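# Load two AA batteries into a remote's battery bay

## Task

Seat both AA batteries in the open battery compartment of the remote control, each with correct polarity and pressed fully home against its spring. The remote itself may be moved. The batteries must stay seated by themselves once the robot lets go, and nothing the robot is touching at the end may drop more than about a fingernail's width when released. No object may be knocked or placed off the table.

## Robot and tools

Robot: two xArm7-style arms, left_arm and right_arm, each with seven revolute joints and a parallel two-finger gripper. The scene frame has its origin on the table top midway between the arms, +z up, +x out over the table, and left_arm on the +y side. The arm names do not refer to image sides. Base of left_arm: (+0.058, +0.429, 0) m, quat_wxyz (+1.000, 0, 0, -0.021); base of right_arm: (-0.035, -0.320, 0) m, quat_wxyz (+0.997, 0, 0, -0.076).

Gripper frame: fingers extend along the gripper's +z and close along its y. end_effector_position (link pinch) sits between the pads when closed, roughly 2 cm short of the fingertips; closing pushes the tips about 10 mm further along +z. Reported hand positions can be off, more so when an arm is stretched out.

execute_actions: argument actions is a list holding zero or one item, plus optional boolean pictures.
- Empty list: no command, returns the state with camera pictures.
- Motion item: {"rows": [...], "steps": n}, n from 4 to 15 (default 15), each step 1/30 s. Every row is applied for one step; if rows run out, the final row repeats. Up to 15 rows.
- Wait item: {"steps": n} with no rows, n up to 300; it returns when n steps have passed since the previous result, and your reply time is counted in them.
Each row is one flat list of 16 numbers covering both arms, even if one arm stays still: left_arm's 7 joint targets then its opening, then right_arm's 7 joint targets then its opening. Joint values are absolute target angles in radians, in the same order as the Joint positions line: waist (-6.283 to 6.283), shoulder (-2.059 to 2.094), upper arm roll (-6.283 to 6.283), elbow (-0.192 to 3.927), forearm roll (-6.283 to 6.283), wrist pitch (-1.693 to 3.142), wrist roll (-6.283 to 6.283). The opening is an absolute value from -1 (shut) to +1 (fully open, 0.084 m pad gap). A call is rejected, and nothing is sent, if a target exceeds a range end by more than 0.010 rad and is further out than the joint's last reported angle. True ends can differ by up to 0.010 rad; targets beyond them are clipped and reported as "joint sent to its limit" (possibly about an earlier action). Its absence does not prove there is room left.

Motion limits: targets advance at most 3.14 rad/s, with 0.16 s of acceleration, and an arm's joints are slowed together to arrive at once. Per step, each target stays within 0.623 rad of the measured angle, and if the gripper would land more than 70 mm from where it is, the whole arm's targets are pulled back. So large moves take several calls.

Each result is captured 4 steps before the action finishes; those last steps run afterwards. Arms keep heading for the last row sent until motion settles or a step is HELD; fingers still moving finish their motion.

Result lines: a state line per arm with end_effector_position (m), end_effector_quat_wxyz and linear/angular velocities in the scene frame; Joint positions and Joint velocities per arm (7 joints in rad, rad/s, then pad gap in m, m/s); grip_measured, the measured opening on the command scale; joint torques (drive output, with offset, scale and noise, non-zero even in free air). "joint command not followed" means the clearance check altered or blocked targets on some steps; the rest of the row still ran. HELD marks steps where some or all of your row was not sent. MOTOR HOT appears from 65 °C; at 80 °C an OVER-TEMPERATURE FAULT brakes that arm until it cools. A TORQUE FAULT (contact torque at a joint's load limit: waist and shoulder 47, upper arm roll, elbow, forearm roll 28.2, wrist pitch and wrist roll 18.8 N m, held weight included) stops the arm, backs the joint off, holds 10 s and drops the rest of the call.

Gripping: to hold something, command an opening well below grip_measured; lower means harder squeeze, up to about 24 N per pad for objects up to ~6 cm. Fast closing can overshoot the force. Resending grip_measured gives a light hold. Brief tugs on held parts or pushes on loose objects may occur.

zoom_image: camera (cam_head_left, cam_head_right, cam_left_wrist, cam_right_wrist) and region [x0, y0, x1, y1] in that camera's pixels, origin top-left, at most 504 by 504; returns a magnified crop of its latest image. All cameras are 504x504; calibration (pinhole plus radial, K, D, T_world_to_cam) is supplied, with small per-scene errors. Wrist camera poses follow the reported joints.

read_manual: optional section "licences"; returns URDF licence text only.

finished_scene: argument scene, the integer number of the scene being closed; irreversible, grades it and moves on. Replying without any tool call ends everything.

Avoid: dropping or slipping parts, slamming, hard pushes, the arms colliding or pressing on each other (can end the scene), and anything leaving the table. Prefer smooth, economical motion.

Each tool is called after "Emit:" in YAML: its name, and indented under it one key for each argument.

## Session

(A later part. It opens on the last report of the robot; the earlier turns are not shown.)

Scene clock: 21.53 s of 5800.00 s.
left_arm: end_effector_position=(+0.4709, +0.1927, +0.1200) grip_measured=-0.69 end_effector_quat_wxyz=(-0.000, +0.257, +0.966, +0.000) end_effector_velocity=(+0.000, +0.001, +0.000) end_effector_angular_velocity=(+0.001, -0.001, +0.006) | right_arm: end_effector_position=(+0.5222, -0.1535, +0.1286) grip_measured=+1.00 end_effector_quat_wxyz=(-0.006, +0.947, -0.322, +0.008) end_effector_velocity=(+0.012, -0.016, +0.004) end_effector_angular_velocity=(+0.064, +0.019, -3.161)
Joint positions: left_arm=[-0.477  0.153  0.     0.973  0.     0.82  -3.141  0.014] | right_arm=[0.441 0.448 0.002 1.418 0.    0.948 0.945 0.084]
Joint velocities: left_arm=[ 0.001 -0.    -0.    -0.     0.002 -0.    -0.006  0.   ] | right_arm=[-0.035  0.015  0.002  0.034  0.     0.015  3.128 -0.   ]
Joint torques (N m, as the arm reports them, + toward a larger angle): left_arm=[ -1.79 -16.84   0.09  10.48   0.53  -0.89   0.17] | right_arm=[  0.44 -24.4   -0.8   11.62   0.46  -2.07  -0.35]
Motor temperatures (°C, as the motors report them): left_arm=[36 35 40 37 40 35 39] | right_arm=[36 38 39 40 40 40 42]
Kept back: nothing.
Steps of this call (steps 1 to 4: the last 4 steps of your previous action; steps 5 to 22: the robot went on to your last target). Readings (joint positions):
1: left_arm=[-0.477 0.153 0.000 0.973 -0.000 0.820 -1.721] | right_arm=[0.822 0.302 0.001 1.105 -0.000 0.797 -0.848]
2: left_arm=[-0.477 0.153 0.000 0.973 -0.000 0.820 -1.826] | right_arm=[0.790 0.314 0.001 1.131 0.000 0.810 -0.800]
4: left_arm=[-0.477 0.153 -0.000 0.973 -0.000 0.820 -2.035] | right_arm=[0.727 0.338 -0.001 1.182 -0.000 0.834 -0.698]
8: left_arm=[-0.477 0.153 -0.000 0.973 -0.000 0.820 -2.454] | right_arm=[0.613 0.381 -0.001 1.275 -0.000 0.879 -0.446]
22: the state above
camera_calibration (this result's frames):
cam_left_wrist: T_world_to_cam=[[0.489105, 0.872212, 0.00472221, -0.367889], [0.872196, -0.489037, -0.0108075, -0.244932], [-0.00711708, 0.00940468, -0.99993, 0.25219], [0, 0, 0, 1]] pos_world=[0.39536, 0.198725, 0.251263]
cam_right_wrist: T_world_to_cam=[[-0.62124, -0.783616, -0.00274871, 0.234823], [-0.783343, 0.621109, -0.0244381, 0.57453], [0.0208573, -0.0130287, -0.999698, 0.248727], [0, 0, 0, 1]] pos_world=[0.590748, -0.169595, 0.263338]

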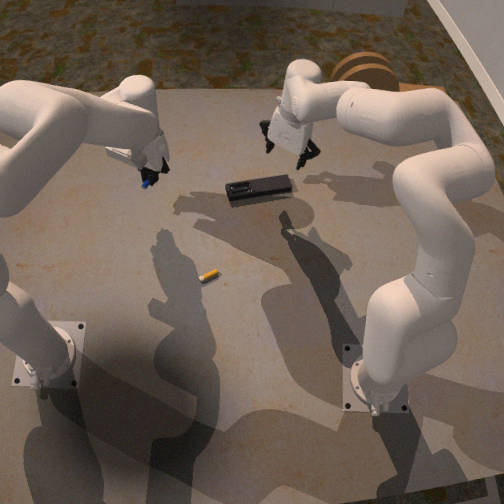

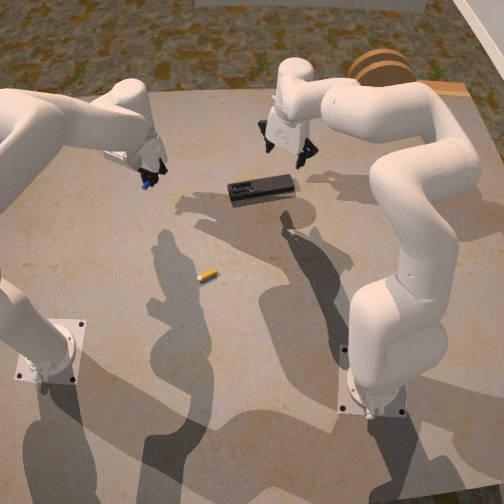

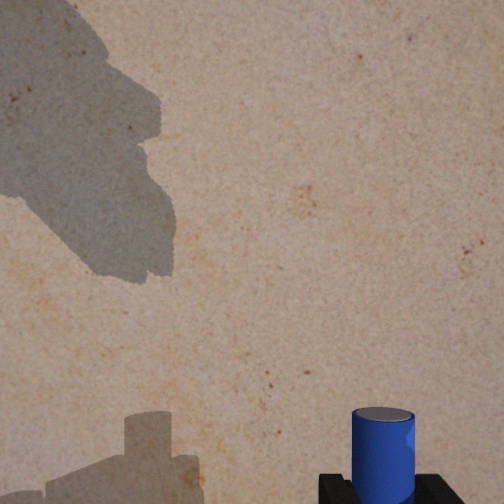

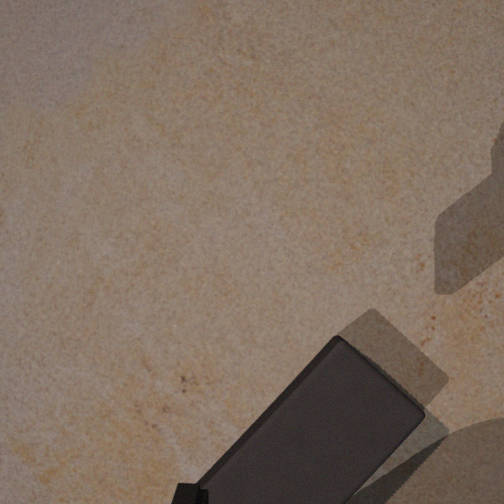

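Emit:
execute_actions:
  actions:
    - {"rows":[[-0.477,0.1531,0,0.9728,0,0.8197,-3.1416,-0.85,0.4348,0.5241,0,1.4219,0,0.8978,1.665,1]],"steps":12}

Emit:
execute_actions:
  actions:
    - {"rows":[[-0.477,0.1531,0,0.9728,0,0.8197,-3.1416,-0.85,0.4348,0.6376,0,1.395,0,0.7574,1.665,1]],"steps":15}
  pictures: true

Scene clock: 21.97 s of 5800.00 s.
left_arm: end_effector_position=(+0.4709, +0.1927, +0.1200) grip_measured=-0.69 end_effector_quat_wxyz=(+0.000, +0.256, +0.967, +0.000) end_effector_velocity=(-0.000, -0.001, +0.000) end_effector_angular_velocity=(-0.001, +0.000, +0.002) | right_arm: end_effector_position=(+0.5208, -0.1582, +0.0829) grip_measured=+1.00 end_effector_quat_wxyz=(+0.007, +0.771, -0.637, -0.005) end_effector_velocity=(+0.035, +0.010, +0.042) end_effector_angular_velocity=(+0.033, -0.112, -0.015)
Joint positions: left_arm=[-0.477  0.153  0.     0.973  0.     0.82  -3.142  0.014] | right_arm=[ 0.435  0.531  0.     1.414 -0.     0.9    1.664  0.084]
Joint velocities: left_arm=[-0.001 -0.    -0.    -0.    -0.001  0.    -0.003  0.   ] | right_arm=[-0.    -0.031 -0.     0.058  0.001 -0.027  0.014  0.   ]
Joint torques (N m, as the arm reports them, + toward a larger angle): left_arm=[ -1.68 -17.02   0.54  10.49   0.5   -0.72   0.2 ] | right_arm=[  0.2  -31.26  -1.01  14.76   0.42  -2.39  -0.6 ]
Motor temperatures (°C, as the motors report them): left_arm=[36 35 39 37 40 35 39] | right_arm=[36 38 39 40 40 40 42]
Steps of this call (steps 1 to 5: the robot went on to your last target; steps 6 to 13: the first 8 steps of this action). Readings (joint positions):
6: left_arm=[-0.477 0.153 0.000 0.973 0.000 0.820 -3.141] | right_arm=[0.436 0.450 0.001 1.421 0.000 0.949 1.536]
7: left_arm=[-0.477 0.153 0.000 0.973 0.000 0.820 -3.141] | right_arm=[0.436 0.453 0.000 1.422 0.000 0.945 1.595]
9: left_arm=[-0.477 0.153 0.000 0.973 0.000 0.820 -3.141] | right_arm=[0.435 0.488 0.000 1.429 0.000 0.914 1.650]
13: the state above

Scene clock: 22.47 s of 5800.00 s.
left_arm: end_effector_position=(+0.4709, +0.1927, +0.1200) grip_measured=-0.69 end_effector_quat_wxyz=(+0.000, +0.256, +0.967, +0.000) end_effector_velocity=(+0.000, +0.000, +0.000) end_effector_angular_velocity=(-0.000, -0.000, +0.001) | right_arm: end_effector_position=(+0.5258, -0.1572, +0.0240) grip_measured=+1.00 end_effector_quat_wxyz=(+0.000, +0.770, -0.638, -0.000) end_effector_velocity=(+0.082, +0.019, +0.105) end_effector_angular_velocity=(+0.067, -0.240, -0.007)
Joint positions: left_arm=[-0.477  0.153 -0.     0.973  0.     0.82  -3.142  0.014] | right_arm=[0.435 0.638 0.    1.395 0.    0.758 1.665 0.084]
Joint velocities: left_arm=[ 0.     0.    -0.     0.    -0.     0.    -0.001 -0.   ] | right_arm=[-0.003 -0.104 -0.004  0.113 -0.    -0.033  0.001  0.   ]
Joint torques (N m, as the arm reports them, + toward a larger angle): left_arm=[ -2.09 -16.91   0.03  10.41   0.58  -0.85   0.23] | right_arm=[  0.55 -22.37  -0.69   8.25   0.49  -0.97  -0.36]
Motor temperatures (°C, as the motors report them): left_arm=[36 35 39 37 40 35 39] | right_arm=[36 39 39 40 40 40 42]
Steps of this call (steps 1 to 4: the last 4 steps of your previous action; steps 5 to 15: the first 11 steps of this action). Readings (joint positions):
5: left_arm=[-0.477 0.153 0.000 0.973 0.000 0.820 -3.142] | right_arm=[0.435 0.522 -0.000 1.424 -0.000 0.897 1.664]
6: left_arm=[-0.477 0.153 0.000 0.973 0.000 0.820 -3.142] | right_arm=[0.435 0.527 -0.000 1.424 -0.000 0.887 1.665]
8: left_arm=[-0.477 0.153 0.000 0.973 0.000 0.820 -3.142] | right_arm=[0.435 0.572 -0.000 1.418 0.000 0.822 1.665]
12: left_arm=[-0.477 0.153 0.000 0.973 -0.000 0.820 -3.142] | right_arm=[0.435 0.648 0.000 1.383 -0.000 0.763 1.665]
15: the state above
camera_calibration (this result's frames):
cam_left_wrist: T_world_to_cam=[[0.488336, 0.872643, 0.0047115, -0.367584], [0.872627, -0.488268, -0.0108034, -0.245284], [-0.00712703, 0.00938706, -0.999931, 0.252201], [0, 0, 0, 1]] pos_world=[0.395343, 0.198638, 0.251265]
cam_right_wrist: T_world_to_cam=[[-0.985011, -0.171816, 0.0152165, 0.520909], [-0.172017, 0.985008, -0.0130423, 0.312541], [-0.0127475, -0.0154643, -0.999799, 0.161309], [0, 0, 0, 1]] pos_world=[0.56892, -0.21586, 0.157427]

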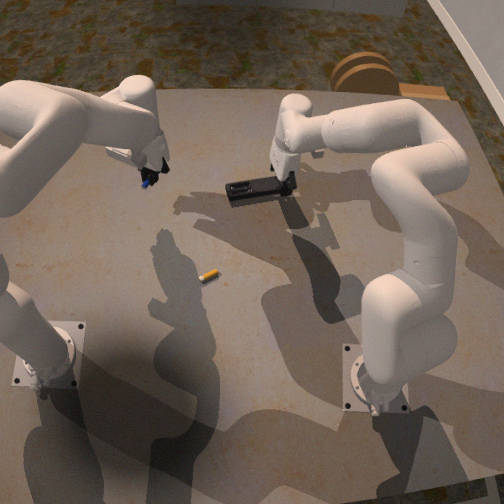

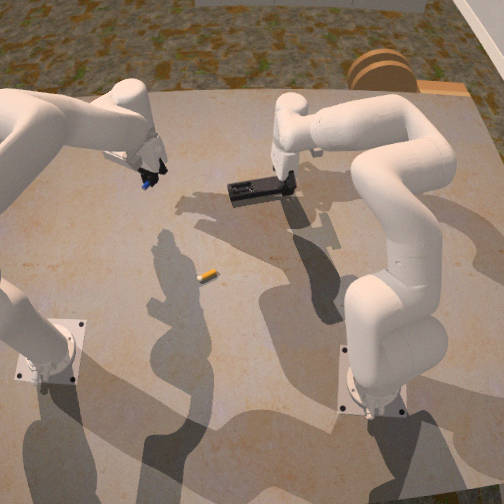

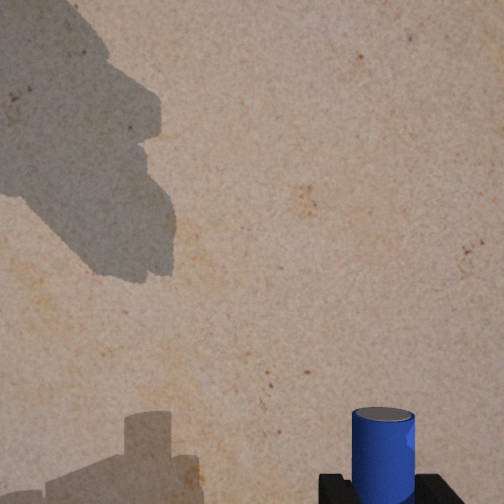

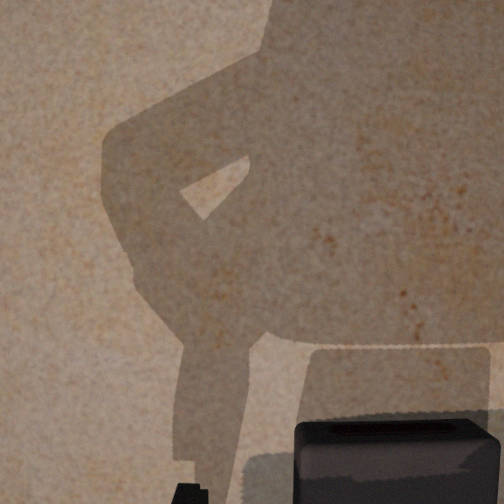

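Emit:
execute_actions:
  actions:
    - {"rows":[[-0.477,0.1531,0,0.9728,0,0.8197,-3.1416,-0.85,0.4348,0.6376,0,1.395,0,0.7574,1.665,0.7],[-0.477,0.1531,0,0.9728,0,0.8197,-3.1416,-0.85,0.4348,0.6376,0,1.395,0,0.7574,1.665,0.5],[-0.477,0.1531,0,0.9728,0,0.8197,-3.1416,-0.85,0.4348,0.6376,0,1.395,0,0.7574,1.665,0.4],[-0.477,0.1531,0,0.9728,0,0.8197,-3.1416,-0.85,0.4348,0.6376,0,1.395,0,0.7574,1.665,0.3],[-0.477,0.1531,0,0.9728,0,0.8197,-3.1416,-0.85,0.4348,0.6376,0,1.395,0,0.7574,1.665,0.3],[-0.477,0.1531,0,0.9728,0,0.8197,-3.1416,-0.85,0.4348,0.6376,0,1.395,0,0.7574,1.665,0.3],[-0.477,0.1531,0,0.9728,0,0.8197,-3.1416,-0.85,0.4348,0.6376,0,1.395,0,0.7574,1.665,0.25],[-0.477,0.1531,0,0.9728,0,0.8197,-3.1416,-0.85,0.4348,0.6376,0,1.395,0,0.7574,1.665,0.2],[-0.477,0.1531,0,0.9728,0,0.8197,-3.1416,-0.85,0.4348,0.6376,0,1.395,0,0.7574,1.665,0.15],[-0.477,0.1531,0,0.9728,0,0.8197,-3.1416,-0.85,0.4348,0.6376,0,1.395,0,0.7574,1.665,0.1],[-0.477,0.1531,0,0.9728,0,0.8197,-3.1416,-0.85,0.4348,0.6376,0,1.395,0,0.7574,1.665,0.05],[-0.477,0.1531,0,0.9728,0,0.8197,-3.1416,-0.85,0.4348,0.6376,0,1.395,0,0.7574,1.665,0.0],[-0.477,0.1531,0,0.9728,0,0.8197,-3.1416,-0.85,0.4348,0.6376,0,1.395,0,0.7574,1.665,-0.1],[-0.477,0.1531,0,0.9728,0,0.8197,-3.1416,-0.85,0.4348,0.6376,0,1.395,0,0.7574,1.665,-0.2]],"steps":15}

Emit:
execute_actions:
  actions:
    - {"steps":8}

Scene clock: 23.33 s of 5800.00 s.
left_arm: end_effector_position=(+0.4709, +0.1927, +0.1200) grip_measured=-0.69 end_effector_quat_wxyz=(+0.000, +0.256, +0.967, +0.000) end_effector_velocity=(-0.000, +0.000, -0.000) end_effector_angular_velocity=(+0.001, -0.000, -0.002) | right_arm: end_effector_position=(+0.5257, -0.1573, +0.0241) grip_measured=+0.09 end_effector_quat_wxyz=(-0.000, +0.770, -0.638, +0.000) end_effector_velocity=(+0.007, +0.002, +0.008) end_effector_angular_velocity=(+0.007, -0.021, +0.000)
Joint positions: left_arm=[-0.477  0.153  0.     0.973  0.     0.82  -3.142  0.014] | right_arm=[ 0.435  0.637 -0.     1.395 -0.     0.757  1.665  0.048]
Joint velocities: left_arm=[-0.     0.     0.    -0.     0.001 -0.     0.001 -0.   ] | right_arm=[-0.    -0.007  0.001  0.009  0.    -0.006 -0.    -0.002]
Joint torques (N m, as the arm reports them, + toward a larger angle): left_arm=[ -1.84 -17.11   0.42  10.64   0.53  -0.83   0.07] | right_arm=[  0.41 -25.62  -0.7   10.61   0.38  -1.78  -0.31]
Motor temperatures (°C, as the motors report them): left_arm=[36 35 39 37 40 35 39] | right_arm=[36 39 39 40 40 40 42]
Steps of this call (steps 1 to 4: the last 4 steps of your previous action; steps 5 to 15: the robot went on to your last target; steps 16 to 26: the first 11 steps of this action). Readings (joint positions):
16: left_arm=[-0.477 0.153 -0.000 0.973 0.000 0.820 -3.142] | right_arm=[0.435 0.637 -0.000 1.395 0.000 0.757 1.665]
17: left_arm=[-0.477 0.153 0.000 0.973 -0.000 0.820 -3.142] | right_arm=[0.435 0.637 -0.000 1.395 0.000 0.757 1.665]
19: left_arm=[-0.477 0.153 0.000 0.973 0.000 0.820 -3.142] | right_arm=[0.435 0.638 0.000 1.395 0.000 0.757 1.665]
23: left_arm=[-0.477 0.153 0.000 0.973 -0.000 0.820 -3.142] | right_arm=[0.435 0.638 0.000 1.395 -0.000 0.757 1.665]
26: the state above

Scene clock: 23.60 s of 5800.00 s.
left_arm: end_effector_position=(+0.4709, +0.1927, +0.1200) grip_measured=-0.69 end_effector_quat_wxyz=(+0.000, +0.256, +0.967, +0.000) end_effector_velocity=(+0.001, -0.000, +0.001) end_effector_angular_velocity=(+0.000, -0.002, -0.001) | right_arm: end_effector_position=(+0.5258, -0.1573, +0.0241) grip_measured=+0.09 end_effector_quat_wxyz=(-0.000, +0.770, -0.638, +0.000) end_effector_velocity=(-0.000, -0.000, -0.000) end_effector_angular_velocity=(+0.000, +0.000, -0.001)
Joint positions: left_arm=[-0.477  0.153  0.     0.973 -0.     0.82  -3.142  0.014] | right_arm=[ 0.435  0.638 -0.     1.395  0.     0.757  1.665  0.048]
Joint velocities: left_arm=[-0.    -0.     0.     0.002  0.002 -0.     0.    -0.   ] | right_arm=[-0.001  0.    -0.    -0.     0.001 -0.     0.    -0.   ]
Joint torques (N m, as the arm reports them, + toward a larger angle): left_arm=[ -1.65 -16.77   0.15  10.64   0.58  -0.95   0.07] | right_arm=[  0.4  -26.    -0.68  10.41   0.38  -1.69  -0.27]
Motor temperatures (°C, as the motors report them): left_arm=[36 35 39 37 40 35 39] | right_arm=[36 39 39 40 40 40 42]
Kept back: nothing.
Steps of this call (steps 1 to 4: the last 4 steps of your previous action; steps 5 to 8: the robot went on to your last target). Readings (joint positions):
1: left_arm=[-0.477 0.153 0.000 0.973 0.000 0.820 -3.142] | right_arm=[0.435 0.637 0.000 1.395 -0.000 0.757 1.665]
2: left_arm=[-0.477 0.153 -0.000 0.973 -0.000 0.820 -3.142] | right_arm=[0.435 0.638 -0.000 1.395 0.000 0.757 1.665]
4: left_arm=[-0.477 0.153 0.000 0.973 -0.000 0.820 -3.142] | right_arm=[0.435 0.638 -0.000 1.395 0.000 0.757 1.665]
8: the state above

Emit:
execute_actions:
  actions:
    - {"rows":[[-0.477,0.1531,0,0.9728,0,0.8197,-3.1416,-0.85,0.458,0.630,0,1.384,0,0.754,1.6375,-0.2],[-0.477,0.1531,0,0.9728,0,0.8197,-3.1416,-0.85,0.482,0.6235,0,1.3734,0,0.7497,1.61,-0.2],[-0.477,0.1531,0,0.9728,0,0.8197,-3.1416,-0.85,0.505,0.617,0,1.3626,0,0.7454,1.5825,-0.2],[-0.477,0.1531,0,0.9728,0,0.8197,-3.1416,-0.85,0.5286,0.6106,0,1.3518,0,0.741,1.555,-0.2],[-0.477,0.1531,0,0.9728,0,0.8197,-3.1416,-0.85,0.552,0.6042,0,1.341,0,0.7366,1.5275,-0.2],[-0.477,0.1531,0,0.9728,0,0.8197,-3.1416,-0.85,0.5756,0.5978,0,1.3301,0,0.7323,1.5,-0.2],[-0.477,0.1531,0,0.9728,0,0.8197,-3.1416,-0.85,0.599,0.5913,0,1.3193,0,0.728,1.4725,-0.2],[-0.477,0.1531,0,0.9728,0,0.8197,-3.1416,-0.85,0.6225,0.5849,0,1.3085,0,0.7236,1.445,-0.2],[-0.477,0.1531,0,0.9728,0,0.8197,-3.1416,-0.85,0.646,0.5785,0,1.2977,0,0.7192,1.4175,-0.2],[-0.477,0.1531,0,0.9728,0,0.8197,-3.1416,-0.85,0.6694,0.572,0,1.2869,0,0.7149,1.39,-0.2]],"steps":15}

Emit:
execute_actions:
  actions:
    - {"steps":8}
  pictures: true

Scene clock: 24.47 s of 5800.00 s.
left_arm: end_effector_position=(+0.4709, +0.1927, +0.1200) grip_measured=-0.69 end_effector_quat_wxyz=(+0.000, +0.256, +0.967, +0.000) end_effector_velocity=(-0.000, +0.000, -0.000) end_effector_angular_velocity=(-0.000, +0.001, +0.000) | right_arm: end_effector_position=(+0.4623, -0.0532, +0.0252) grip_measured=+0.09 end_effector_quat_wxyz=(-0.000, +0.892, -0.452, -0.001) end_effector_velocity=(-0.221, +0.273, +0.003) end_effector_angular_velocity=(-0.016, -0.006, +1.372)
Joint positions: left_arm=[-0.477  0.153 -0.     0.973  0.     0.82  -3.142  0.014] | right_arm=[ 0.64   0.581  0.004  1.302 -0.     0.721  1.429  0.048]
Joint velocities: left_arm=[-0.     0.     0.    -0.001 -0.001  0.     0.     0.   ] | right_arm=[ 0.643 -0.183 -0.029 -0.305 -0.001 -0.118 -0.753  0.   ]
Joint torques (N m, as the arm reports them, + toward a larger angle): left_arm=[ -1.77 -16.8    0.11  10.73   0.7   -0.88   0.04] | right_arm=[ -6.27 -24.56  -2.47  11.     0.53  -1.88   0.43]
Motor temperatures (°C, as the motors report them): left_arm=[36 35 39 37 40 35 39] | right_arm=[36 39 39 40 40 40 42]
Steps of this call (steps 1 to 15: the robot went on to your last target; steps 16 to 26: the first 11 steps of this action). Readings (joint positions):
16: left_arm=[-0.477 0.153 0.000 0.973 -0.000 0.820 -3.142] | right_arm=[0.435 0.637 -0.000 1.395 0.000 0.757 1.664]
17: left_arm=[-0.477 0.153 0.000 0.973 0.000 0.820 -3.142] | right_arm=[0.440 0.636 -0.002 1.392 0.000 0.756 1.655]
19: left_arm=[-0.477 0.153 -0.000 0.973 -0.000 0.820 -3.142] | right_arm=[0.471 0.626 -0.008 1.376 -0.000 0.750 1.616]
23: left_arm=[-0.477 0.153 0.000 0.973 0.000 0.820 -3.142] | right_arm=[0.569 0.600 0.004 1.334 -0.000 0.734 1.510]
26: the state above

Scene clock: 24.73 s of 5800.00 s.
left_arm: end_effector_position=(+0.4709, +0.1927, +0.1200) grip_measured=-0.69 end_effector_quat_wxyz=(+0.000, +0.256, +0.967, +0.000) end_effector_velocity=(-0.000, +0.000, -0.000) end_effector_angular_velocity=(-0.000, +0.001, +0.002) | right_arm: end_effector_position=(+0.4556, -0.0468, +0.0256) grip_measured=+0.09 end_effector_quat_wxyz=(+0.001, +0.904, -0.427, +0.001) end_effector_velocity=(+0.008, -0.013, +0.001) end_effector_angular_velocity=(-0.004, -0.004, -0.021)
Joint positions: left_arm=[-0.477  0.153 -0.     0.973 -0.     0.82  -3.142  0.014] | right_arm=[ 0.666  0.572 -0.005  1.287 -0.     0.715  1.39   0.048]
Joint velocities: left_arm=[ 0.001  0.     0.    -0.    -0.001  0.    -0.001  0.   ] | right_arm=[-0.015 -0.001 -0.01   0.     0.    -0.    -0.003  0.   ]
Joint torques (N m, as the arm reports them, + toward a larger angle): left_arm=[ -1.6  -16.96   0.15  10.47   0.72  -0.8    0.16] | right_arm=[  4.99 -25.54   2.82  10.63   0.45  -1.82  -0.33]
Motor temperatures (°C, as the motors report them): left_arm=[36 35 39 37 40 35 39] | right_arm=[36 39 39 40 40 40 42]
Kept back: nothing.
Steps of this call (steps 1 to 4: the last 4 steps of your previous action; steps 5 to 8: the robot went on to your last target). Readings (joint positions):
1: left_arm=[-0.477 0.153 -0.000 0.973 0.000 0.820 -3.142] | right_arm=[0.658 0.576 0.005 1.293 -0.000 0.718 1.408]
2: left_arm=[-0.477 0.153 0.000 0.973 0.000 0.820 -3.142] | right_arm=[0.669 0.573 0.007 1.289 -0.000 0.717 1.398]
4: left_arm=[-0.477 0.153 -0.000 0.973 0.000 0.820 -3.142] | right_arm=[0.673 0.572 0.006 1.287 0.000 0.715 1.392]
8: the state above
camera_calibration (this result's frames):
cam_left_wrist: T_world_to_cam=[[0.488335, 0.872643, 0.00471146, -0.367584], [0.872627, -0.488268, -0.0108032, -0.245284], [-0.00712689, 0.00938693, -0.999931, 0.252201], [0, 0, 0, 1]] pos_world=[0.395343, 0.198638, 0.251265]
cam_right_wrist: T_world_to_cam=[[-0.781337, -0.623918, 0.0154669, 0.35678], [-0.624106, 0.781178, -0.0158951, 0.388303], [-0.00216517, -0.0220725, -0.999754, 0.158582], [0, 0, 0, 1]] pos_world=[0.521451, -0.0772323, 0.159197]

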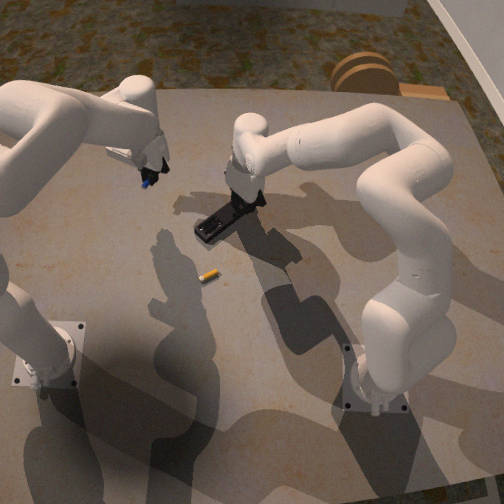

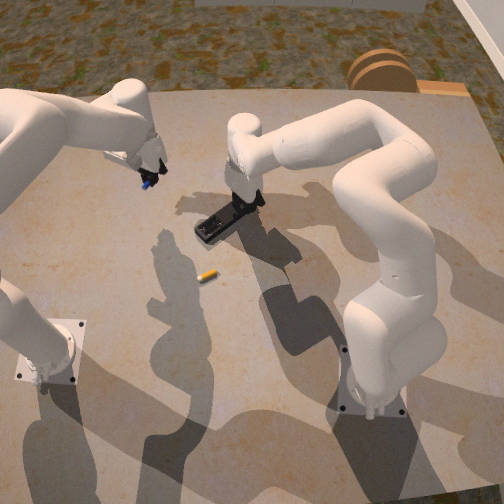

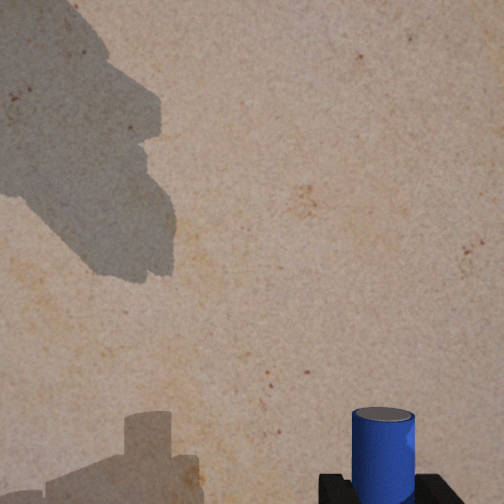

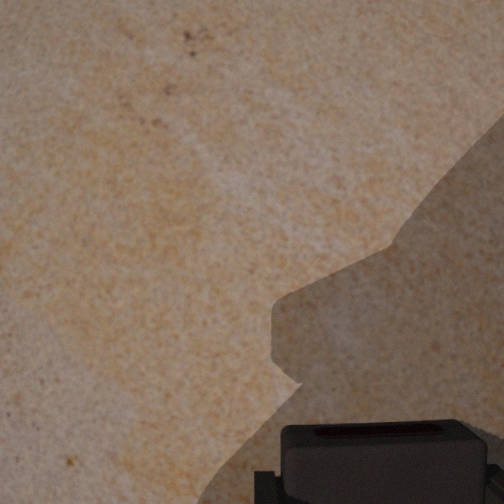

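Emit:
execute_actions:
  actions:
    - {"rows":[[-0.8307,0.1691,0,1.2421,0,1.073,-3.1416,-0.85,0.6694,0.5752,0,1.2869,0,0.7117,1.39,-0.2]],"steps":15}

Emit:
execute_actions:
  actions:
    - {"steps":10}
  pictures: true

Scene clock: 25.93 s of 5800.00 s.
left_arm: end_effector_position=(+0.4017, +0.0491, +0.1909) grip_measured=-0.69 end_effector_quat_wxyz=(+0.001, +0.405, +0.914, -0.001) end_effector_velocity=(-0.313, -0.406, +0.224) end_effector_angular_velocity=(-0.049, -0.028, -0.983) | right_arm: end_effector_position=(+0.4531, -0.0424, +0.0241) grip_measured=+0.09 end_effector_quat_wxyz=(-0.000, +0.906, -0.423, +0.000) end_effector_velocity=(-0.000, +0.000, -0.000) end_effector_angular_velocity=(+0.000, +0.001, -0.001)
Joint positions: left_arm=[-0.79   0.167 -0.002  1.212 -0.     1.042 -3.142  0.014] | right_arm=[ 0.669  0.575 -0.     1.287  0.     0.712  1.39   0.048]
Joint velocities: left_arm=[-0.922  0.025 -0.063  0.689 -0.002  0.609  0.001 -0.   ] | right_arm=[0.    0.    0.    0.    0.001 0.    0.001 0.   ]
Joint torques (N m, as the arm reports them, + toward a larger angle): left_arm=[  8.98 -18.1    2.62   9.22   0.63  -0.81   0.09] | right_arm=[  0.43 -25.43  -0.66  10.44   0.43  -1.82  -0.43]
Motor temperatures (°C, as the motors report them): left_arm=[36 35 40 37 40 35 39] | right_arm=[36 39 38 40 40 40 42]
Steps of this call (steps 1 to 25: the robot went on to your last target; steps 26 to 36: the first 11 steps of this action). Readings (joint positions):
26: left_arm=[-0.477 0.153 0.000 0.973 0.000 0.820 -3.142] | right_arm=[0.669 0.572 -0.000 1.287 -0.000 0.715 1.390]
27: left_arm=[-0.484 0.154 0.003 0.978 0.000 0.827 -3.142] | right_arm=[0.669 0.573 -0.000 1.287 0.000 0.713 1.390]
29: left_arm=[-0.540 0.159 0.012 1.022 0.000 0.873 -3.142] | right_arm=[0.669 0.575 -0.000 1.287 0.000 0.712 1.390]
33: left_arm=[-0.687 0.163 -0.001 1.134 -0.000 0.970 -3.142] | right_arm=[0.669 0.575 0.000 1.287 0.000 0.712 1.390]
36: the state above

Scene clock: 26.27 s of 5800.00 s.
left_arm: end_effector_position=(+0.3913, +0.0372, +0.1988) grip_measured=-0.69 end_effector_quat_wxyz=(-0.001, +0.419, +0.908, +0.001) end_effector_velocity=(-0.027, -0.033, +0.013) end_effector_angular_velocity=(-0.031, -0.013, -0.078) | right_arm: end_effector_position=(+0.4531, -0.0424, +0.0241) grip_measured=+0.09 end_effector_quat_wxyz=(-0.000, +0.906, -0.423, +0.000) end_effector_velocity=(+0.000, +0.000, +0.000) end_effector_angular_velocity=(+0.001, +0.000, -0.001)
Joint positions: left_arm=[-0.827  0.17   0.004  1.24   0.     1.073 -3.142  0.014] | right_arm=[ 0.669  0.575 -0.     1.287  0.     0.712  1.39   0.048]
Joint velocities: left_arm=[-0.028 -0.01  -0.052  0.019 -0.001 -0.003 -0.001 -0.   ] | right_arm=[ 0.     0.     0.     0.     0.001 -0.     0.     0.   ]
Joint torques (N m, as the arm reports them, + toward a larger angle): left_arm=[ -2.25 -18.15  -0.22  10.95   0.39  -0.84   0.18] | right_arm=[  0.44 -25.32  -0.62  10.48   0.48  -1.82  -0.38]
Motor temperatures (°C, as the motors report them): left_arm=[36 35 40 37 40 35 39] | right_arm=[36 39 38 40 40 40 42]
Kept back: nothing.
Steps of this call (steps 1 to 4: the last 4 steps of your previous action; steps 5 to 10: the robot went on to your last target). Readings (joint positions):
1: left_arm=[-0.816 0.167 -0.006 1.231 -0.000 1.058 -3.142] | right_arm=[0.669 0.575 -0.000 1.287 0.000 0.712 1.390]
2: left_arm=[-0.830 0.166 -0.011 1.241 -0.000 1.066 -3.142] | right_arm=[0.669 0.575 -0.000 1.287 0.000 0.712 1.390]
4: left_arm=[-0.835 0.167 -0.008 1.243 -0.000 1.071 -3.142] | right_arm=[0.669 0.575 -0.000 1.287 0.000 0.712 1.390]
8: left_arm=[-0.826 0.170 0.006 1.239 0.000 1.073 -3.142] | right_arm=[0.669 0.575 -0.000 1.287 0.000 0.712 1.390]
10: the state above
camera_calibration (this result's frames):
cam_left_wrist: T_world_to_cam=[[0.755603, 0.655006, 0.00561407, -0.290117], [0.655013, -0.755493, -0.0137099, -0.155191], [-0.00473866, 0.0140365, -0.99989, 0.330805], [0, 0, 0, 1]] pos_world=[0.322433, 0.0681395, 0.33027]
cam_right_wrist: T_world_to_cam=[[-0.776164, -0.630352, 0.0150466, 0.354982], [-0.630522, 0.776061, -0.0130787, 0.38584], [-0.00343288, -0.0196385, -0.999801, 0.157814], [0, 0, 0, 1]] pos_world=[0.519346, -0.0725724, 0.157487]

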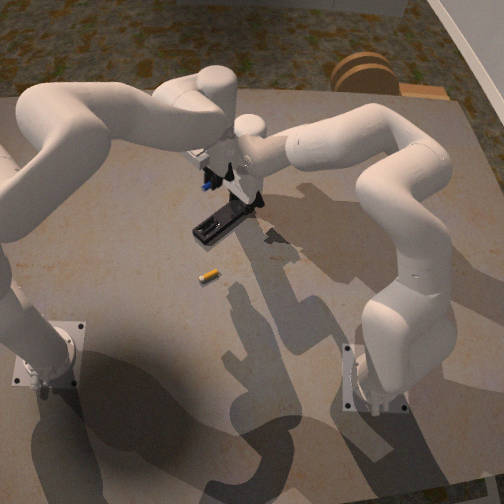

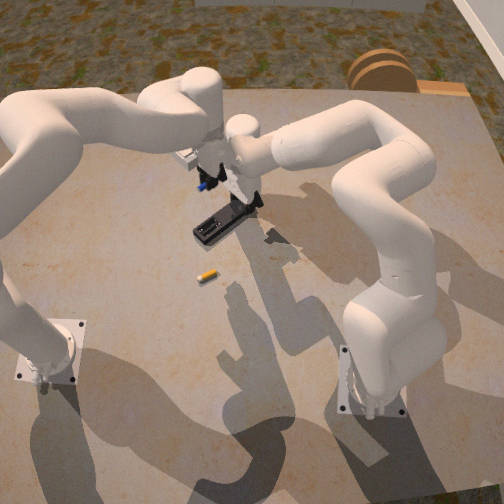

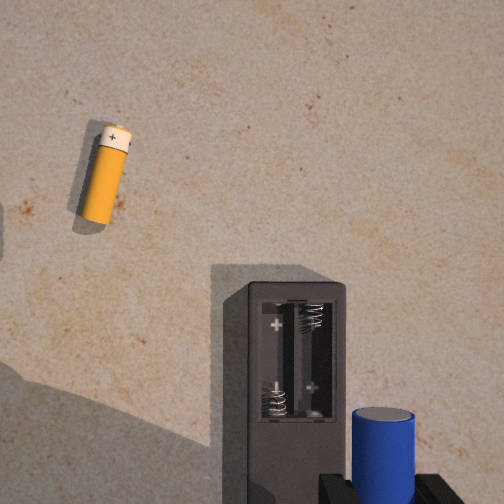

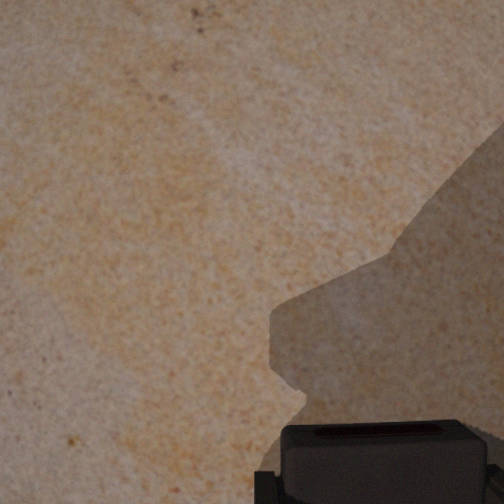

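Emit:
zoom_image:
  camera: "cam_left_wrist"
  region: [220, 270, 380, 430]

Region (220, 270, 380, 430) of cam_left_wrist's 504x504 image, scaled by 3.150, with more detail than that image has.

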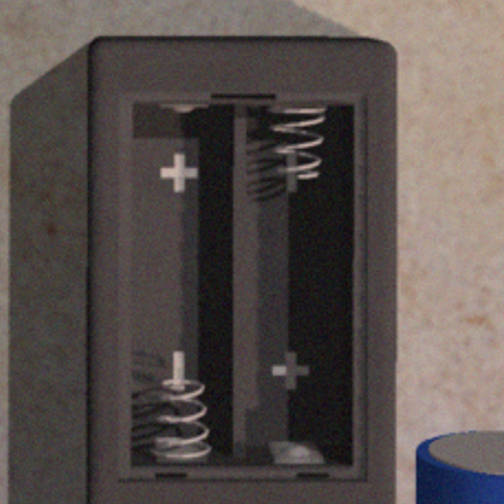

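Emit:
zoom_image:
  camera: "cam_head_right"
  region: [180, 180, 280, 290]

Emit:
execute_actions:
  actions: []

Region (180, 180, 280, 290) of cam_head_right's 504x504 image, scaled by 4.582, with more detail than that image has; it fills the left 458 columns of this view, and the rest is white.

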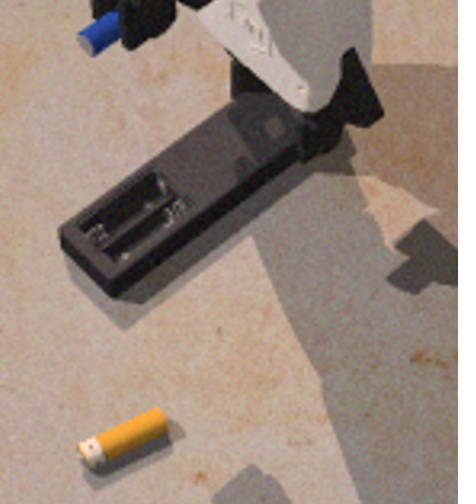

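Scene clock: 28.67 s of 5800.00 s.
left_arm: end_effector_position=(+0.3889, +0.0341, +0.2001) grip_measured=-0.69 end_effector_quat_wxyz=(+0.000, +0.422, +0.906, +0.000) end_effector_velocity=(-0.000, +0.000, -0.001) end_effector_angular_velocity=(+0.001, +0.000, -0.001) | right_arm: end_effector_position=(+0.4530, -0.0424, +0.0241) grip_measured=+0.09 end_effector_quat_wxyz=(-0.000, +0.906, -0.423, -0.000) end_effector_velocity=(+0.000, +0.000, -0.000) end_effector_angular_velocity=(+0.000, +0.000, -0.000)
Joint positions: left_arm=[-0.831  0.169 -0.     1.242  0.     1.073 -3.142  0.014] | right_arm=[ 0.669  0.575 -0.     1.287 -0.     0.712  1.39   0.048]
Joint velocities: left_arm=[-0.     0.     0.    -0.001  0.001 -0.     0.001  0.   ] | right_arm=[-0.     0.001 -0.     0.001  0.     0.    -0.    -0.   ]
Joint torques (N m, as the arm reports them, + toward a larger angle): left_arm=[ -1.89 -18.26   0.28  11.43   0.55  -0.87   0.24] | right_arm=[  0.45 -25.28  -0.69  10.49   0.46  -1.79  -0.39]
Motor temperatures (°C, as the motors report them): left_arm=[36 35 40 37 40 35 39] | right_arm=[36 39 38 40 40 40 42]
Kept back: nothing.
Steps of this call (steps 1 to 30: the robot went on to your last target; steps 31 to 72: nothing new was sent). Readings (joint positions):
1: left_arm=[-0.828 0.170 0.002 1.241 0.000 1.073 -3.142] | right_arm=[0.669 0.575 -0.000 1.287 0.000 0.712 1.390]
2: left_arm=[-0.829 0.169 0.001 1.241 0.000 1.073 -3.142] | right_arm=[0.669 0.575 -0.000 1.287 0.000 0.712 1.390]
4: left_arm=[-0.830 0.169 -0.000 1.242 -0.000 1.073 -3.142] | right_arm=[0.669 0.575 -0.000 1.287 0.000 0.712 1.390]
8: left_arm=[-0.830 0.169 0.000 1.242 0.000 1.073 -3.142] | right_arm=[0.669 0.575 -0.000 1.287 0.000 0.712 1.390]
72: the state above
All arms were judged still, so your last target was given up. Only a new action makes them travel on or press farther. Fingers that are still opening or closing keep moving.
camera_calibration (this result's frames):
cam_left_wrist: T_world_to_cam=[[0.760364, 0.64948, 0.00471, -0.287694], [0.649488, -0.760295, -0.0108034, -0.154161], [-0.00343563, 0.0112736, -0.999931, 0.331659], [0, 0, 0, 1]] pos_world=[0.320018, 0.0659048, 0.331326]
cam_right_wrist: T_world_to_cam=[[-0.776159, -0.630357, 0.0150689, 0.354972], [-0.630528, 0.776056, -0.0130764, 0.385839], [-0.00345149, -0.0196507, -0.999801, 0.157812], [0, 0, 0, 1]] pos_world=[0.519342, -0.0725722, 0.157477]

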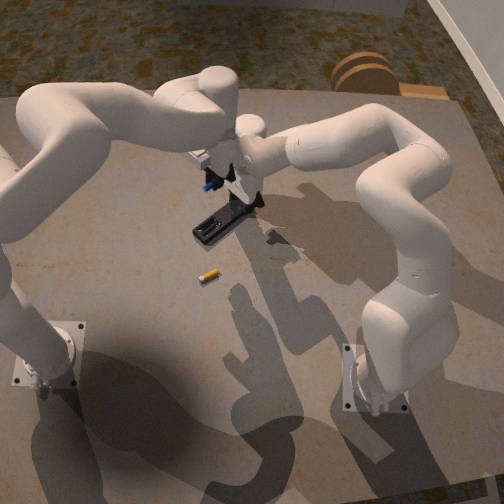

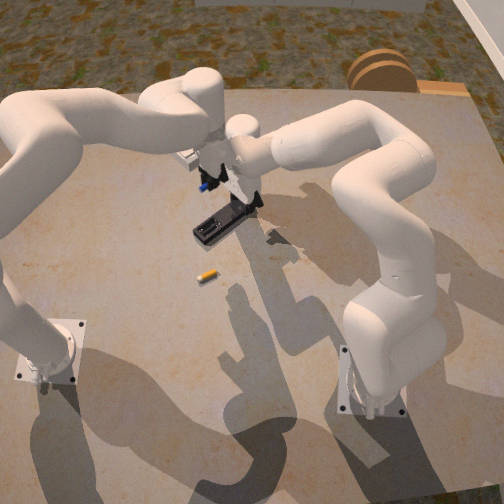

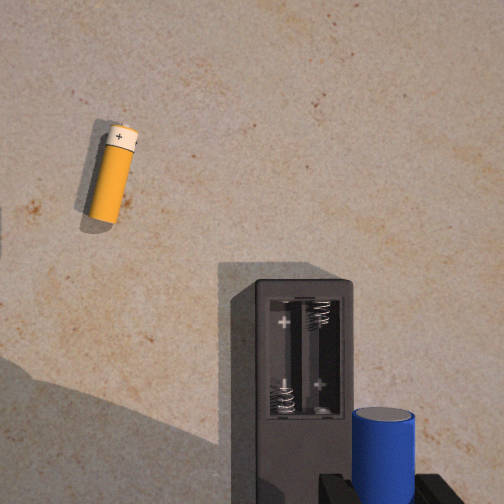

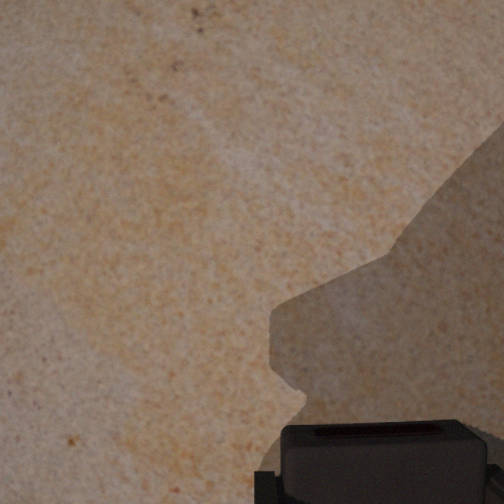

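Emit:
zoom_image:
  camera: "cam_left_wrist"
  region: [210, 250, 430, 470]

Region (210, 250, 430, 470) of cam_left_wrist's 504x504 image, scaled by 2.291, with more detail than that image has.

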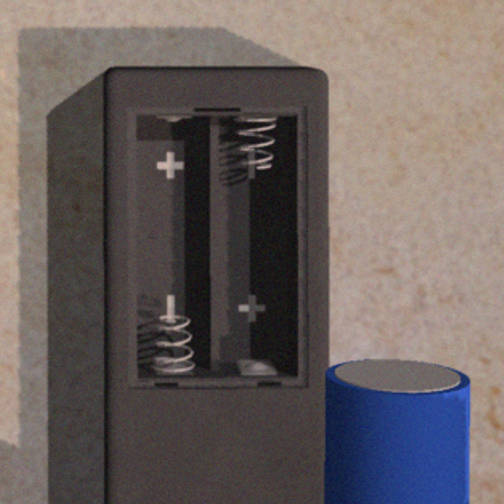

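Emit:
execute_actions:
  actions:
    - {"rows":[[-0.8204,0.1899,0,0.6712,0,0.0813,-3.1313,-0.85,0.6694,0.5752,0,1.2869,0,0.7117,1.39,-0.2]],"steps":15}

Emit:
execute_actions:
  actions:
    - {"steps":20}
  pictures: true

Scene clock: 30.03 s of 5800.00 s.
left_arm: end_effector_position=(+0.3768, +0.0544, +0.0812) grip_measured=-0.69 end_effector_quat_wxyz=(+0.086, +0.421, +0.902, -0.039) end_effector_velocity=(+0.050, -0.039, -0.191) end_effector_angular_velocity=(-1.229, -1.056, -0.001) | right_arm: end_effector_position=(+0.4530, -0.0424, +0.0241) grip_measured=+0.09 end_effector_quat_wxyz=(-0.000, +0.906, -0.423, -0.000) end_effector_velocity=(+0.000, -0.001, -0.000) end_effector_angular_velocity=(-0.000, -0.000, -0.001)
Joint positions: left_arm=[-0.823  0.186  0.     0.815 -0.     0.441 -3.134  0.014] | right_arm=[ 0.669  0.575 -0.     1.287  0.     0.712  1.39   0.048]
Joint velocities: left_arm=[ 0.026  0.066 -0.    -1.376  0.002 -3.063  0.026 -0.   ] | right_arm=[-0.001  0.     0.    -0.    -0.001 -0.     0.001  0.   ]
Joint torques (N m, as the arm reports them, + toward a larger angle): left_arm=[ -2.05 -19.71   0.1   12.68   0.53  -1.31   0.26] | right_arm=[  0.5  -25.42  -0.64  10.47   0.36  -1.75  -0.43]
Motor temperatures (°C, as the motors report them): left_arm=[36 35 40 38 40 35 39] | right_arm=[36 39 38 40 40 40 42]
Steps of this call (steps 1 to 30: nothing new was sent; steps 31 to 41: the first 11 steps of this action). Readings (joint positions):
31: left_arm=[-0.831 0.169 -0.000 1.242 -0.000 1.072 -3.142] | right_arm=[0.669 0.575 -0.000 1.287 0.000 0.712 1.390]
32: left_arm=[-0.831 0.169 -0.000 1.235 0.000 1.062 -3.141] | right_arm=[0.669 0.575 -0.000 1.287 -0.000 0.712 1.390]
34: left_arm=[-0.830 0.166 -0.000 1.179 0.000 0.990 -3.140] | right_arm=[0.669 0.575 -0.000 1.287 -0.000 0.712 1.390]
38: left_arm=[-0.826 0.180 0.000 0.969 -0.000 0.732 -3.137] | right_arm=[0.669 0.575 -0.000 1.287 -0.000 0.712 1.390]
41: the state above

Scene clock: 30.70 s of 5800.00 s.
left_arm: end_effector_position=(+0.3846, +0.0472, +0.0753) grip_measured=-0.69 end_effector_quat_wxyz=(+0.181, +0.414, +0.888, -0.082) end_effector_velocity=(-0.001, +0.001, -0.001) end_effector_angular_velocity=(+0.002, +0.001, -0.000) | right_arm: end_effector_position=(+0.4530, -0.0424, +0.0241) grip_measured=+0.09 end_effector_quat_wxyz=(-0.000, +0.906, -0.423, -0.000) end_effector_velocity=(+0.000, +0.001, +0.000) end_effector_angular_velocity=(+0.001, -0.001, +0.001)
Joint positions: left_arm=[-0.82   0.19  -0.     0.672  0.     0.081 -3.131  0.014] | right_arm=[ 0.669  0.575  0.     1.287 -0.     0.712  1.39   0.048]
Joint velocities: left_arm=[-0.001  0.001  0.    -0.003  0.002 -0.001 -0.002 -0.   ] | right_arm=[ 0.001 -0.001  0.     0.     0.001 -0.    -0.001  0.   ]
Joint torques (N m, as the arm reports them, + toward a larger angle): left_arm=[ -2.1  -16.     0.2    8.97   0.61  -1.29   0.18] | right_arm=[  0.41 -25.43  -0.63  10.51   0.35  -1.73  -0.37]
Motor temperatures (°C, as the motors report them): left_arm=[36 35 40 38 40 35 39] | right_arm=[36 39 38 41 40 40 42]
Kept back: nothing.
Steps of this call (steps 1 to 4: the last 4 steps of your previous action; steps 5 to 20: the robot went on to your last target). Readings (joint positions):
1: left_arm=[-0.822 0.188 0.000 0.772 -0.000 0.341 -3.133] | right_arm=[0.669 0.575 -0.000 1.287 -0.000 0.712 1.390]
2: left_arm=[-0.822 0.189 0.000 0.736 -0.000 0.253 -3.133] | right_arm=[0.669 0.575 -0.000 1.287 0.000 0.712 1.390]
4: left_arm=[-0.821 0.190 0.000 0.688 -0.000 0.133 -3.132] | right_arm=[0.669 0.575 -0.000 1.287 -0.000 0.712 1.390]
8: left_arm=[-0.820 0.189 -0.000 0.674 0.000 0.084 -3.131] | right_arm=[0.669 0.575 0.000 1.287 0.000 0.712 1.390]
20: the state above
camera_calibration (this result's frames):
cam_left_wrist: T_world_to_cam=[[0.759092, 0.650964, 0.00504273, -0.291985], [0.600744, -0.703472, 0.37978, -0.156069], [0.250771, -0.285259, -0.925063, 0.117325], [0, 0, 0, 1]] pos_world=[0.28598, 0.113749, 0.169277]
cam_right_wrist: T_world_to_cam=[[-0.776159, -0.630358, 0.0150702, 0.354972], [-0.630528, 0.776056, -0.013076, 0.385839], [-0.00345275, -0.0196513, -0.999801, 0.157812], [0, 0, 0, 1]] pos_world=[0.519341, -0.0725722, 0.157477]

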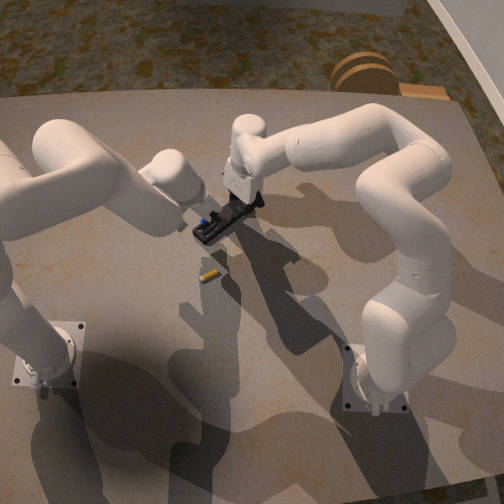

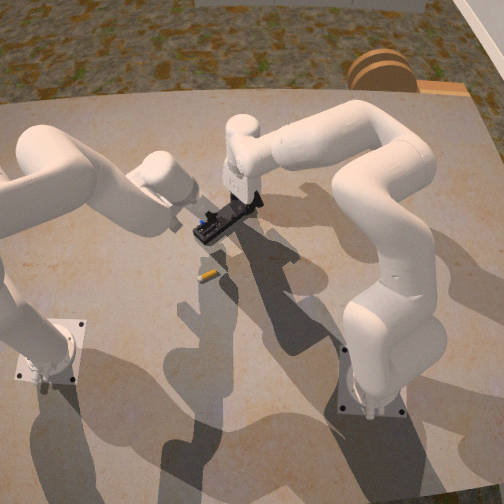

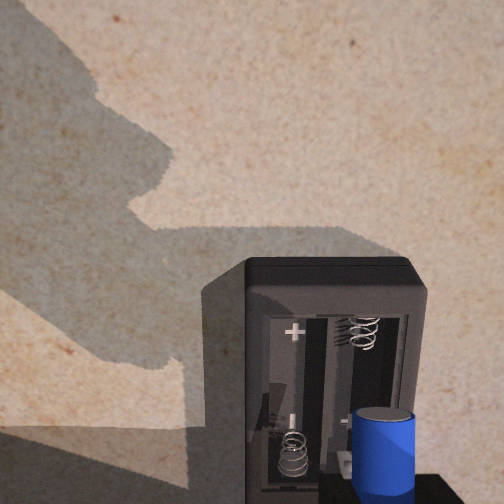

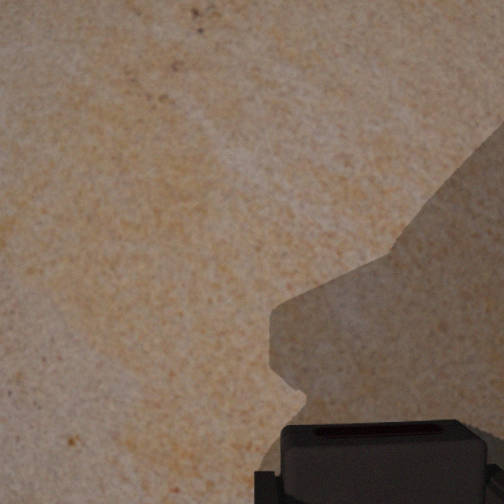

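Emit:
zoom_image:
  camera: "cam_left_wrist"
  region: [230, 240, 450, 460]

Region (230, 240, 450, 460) of cam_left_wrist's 504x504 image, scaled by 2.291, with more detail than that image has.

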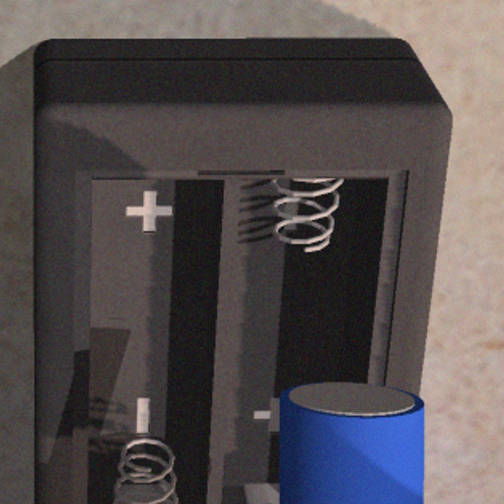

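Emit:
execute_actions:
  actions:
    - {"rows":[[-0.8195,0.21,0,0.6713,0,0.061,-3.1305,-0.85,0.6694,0.5752,0,1.2869,0,0.7117,1.39,-0.2],[-0.8195,0.23,0,0.6715,0,0.041,-3.1305,-0.85,0.6694,0.5752,0,1.2869,0,0.7117,1.39,-0.2],[-0.8195,0.245,0,0.6716,0,0.027,-3.1305,-0.85,0.6694,0.5752,0,1.2869,0,0.7117,1.39,-0.2],[-0.8195,0.2591,0,0.6718,0,0.0127,-3.1305,-0.85,0.6694,0.5752,0,1.2869,0,0.7117,1.39,-0.2]],"steps":15}
  pictures: true

Scene clock: 44.20 s of 5800.00 s.
left_arm: end_effector_position=(+0.3849, +0.0475, +0.0522) grip_measured=-0.69 end_effector_quat_wxyz=(+0.181, +0.414, +0.888, -0.082) end_effector_velocity=(+0.012, -0.016, +0.024) end_effector_angular_velocity=(-0.046, -0.040, -0.004) | right_arm: end_effector_position=(+0.4531, -0.0424, +0.0241) grip_measured=+0.09 end_effector_quat_wxyz=(+0.000, +0.906, -0.423, -0.000) end_effector_velocity=(-0.000, -0.000, -0.000) end_effector_angular_velocity=(-0.001, +0.001, -0.001)
Joint positions: left_arm=[-0.82   0.259 -0.     0.672  0.     0.013 -3.131  0.014] | right_arm=[ 0.669  0.575 -0.     1.287 -0.     0.712  1.39   0.048]
Joint velocities: left_arm=[-0.001 -0.025 -0.002  0.026  0.001 -0.01   0.     0.   ] | right_arm=[ 0.     0.    -0.    -0.001 -0.     0.     0.001  0.   ]
Joint torques (N m, as the arm reports them, + toward a larger angle): left_arm=[ -2.08 -15.64   0.28   7.55   0.57  -1.27   0.14] | right_arm=[  0.46 -25.41  -0.53  10.41   0.37  -1.82  -0.33]
Motor temperatures (°C, as the motors report them): left_arm=[36 35 39 37 40 36 39] | right_arm=[36 39 38 41 40 40 42]
Steps of this call (steps 1 to 15: the robot went on to your last target; steps 16 to 90: nothing new was sent; then 10.13 s passed at rest; steps 91 to 101: the first 11 steps of this action). Readings (joint positions):
91: left_arm=[-0.820 0.190 -0.000 0.671 -0.000 0.081 -3.131] | right_arm=[0.669 0.575 0.000 1.287 -0.000 0.712 1.390]
92: left_arm=[-0.820 0.196 -0.000 0.672 0.000 0.073 -3.131] | right_arm=[0.669 0.575 0.000 1.287 -0.000 0.712 1.390]
94: left_arm=[-0.820 0.224 -0.000 0.674 0.000 0.044 -3.131] | right_arm=[0.669 0.575 -0.000 1.287 -0.000 0.712 1.390]
98: left_arm=[-0.819 0.262 0.000 0.668 -0.000 0.015 -3.130] | right_arm=[0.669 0.575 -0.000 1.287 -0.000 0.712 1.390]
101: the state above
camera_calibration (this result's frames):
cam_left_wrist: T_world_to_cam=[[0.759005, 0.651063, 0.00534751, -0.292292], [0.600759, -0.70348, 0.379742, -0.147382], [0.250998, -0.285014, -0.925077, 0.0958873], [0, 0, 0, 1]] pos_world=[0.286325, 0.113949, 0.146234]
cam_right_wrist: T_world_to_cam=[[-0.776167, -0.630347, 0.0150817, 0.35497], [-0.630518, 0.776065, -0.0130834, 0.385846], [-0.00345729, -0.0196642, -0.999801, 0.157813], [0, 0, 0, 1]] pos_world=[0.519345, -0.0725838, 0.157476]

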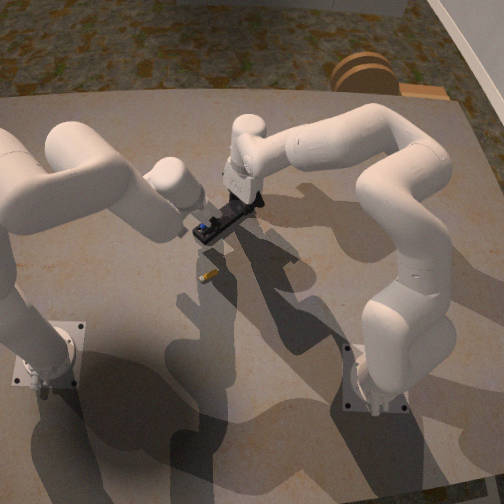

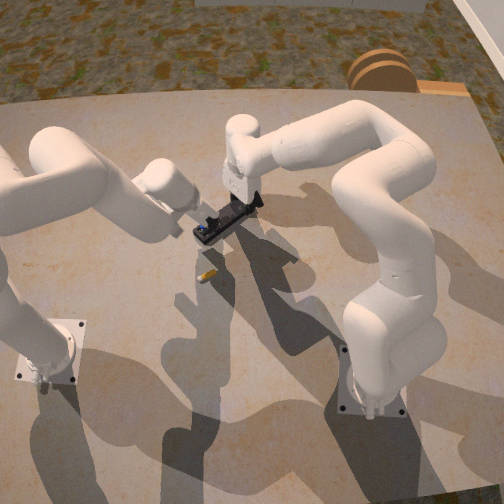

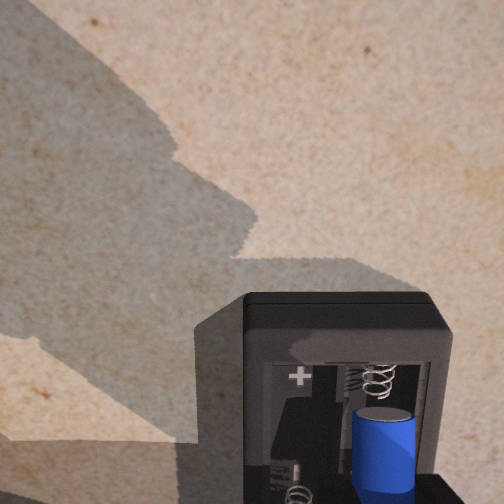

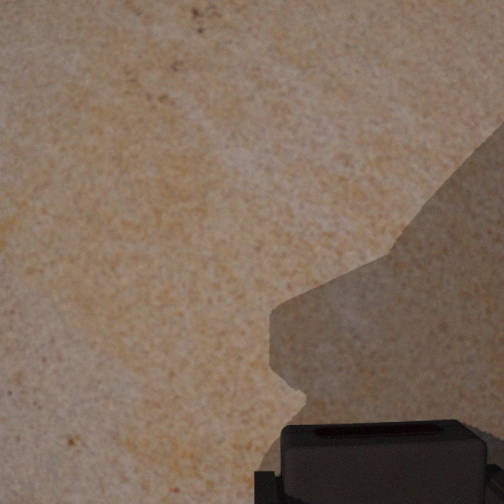

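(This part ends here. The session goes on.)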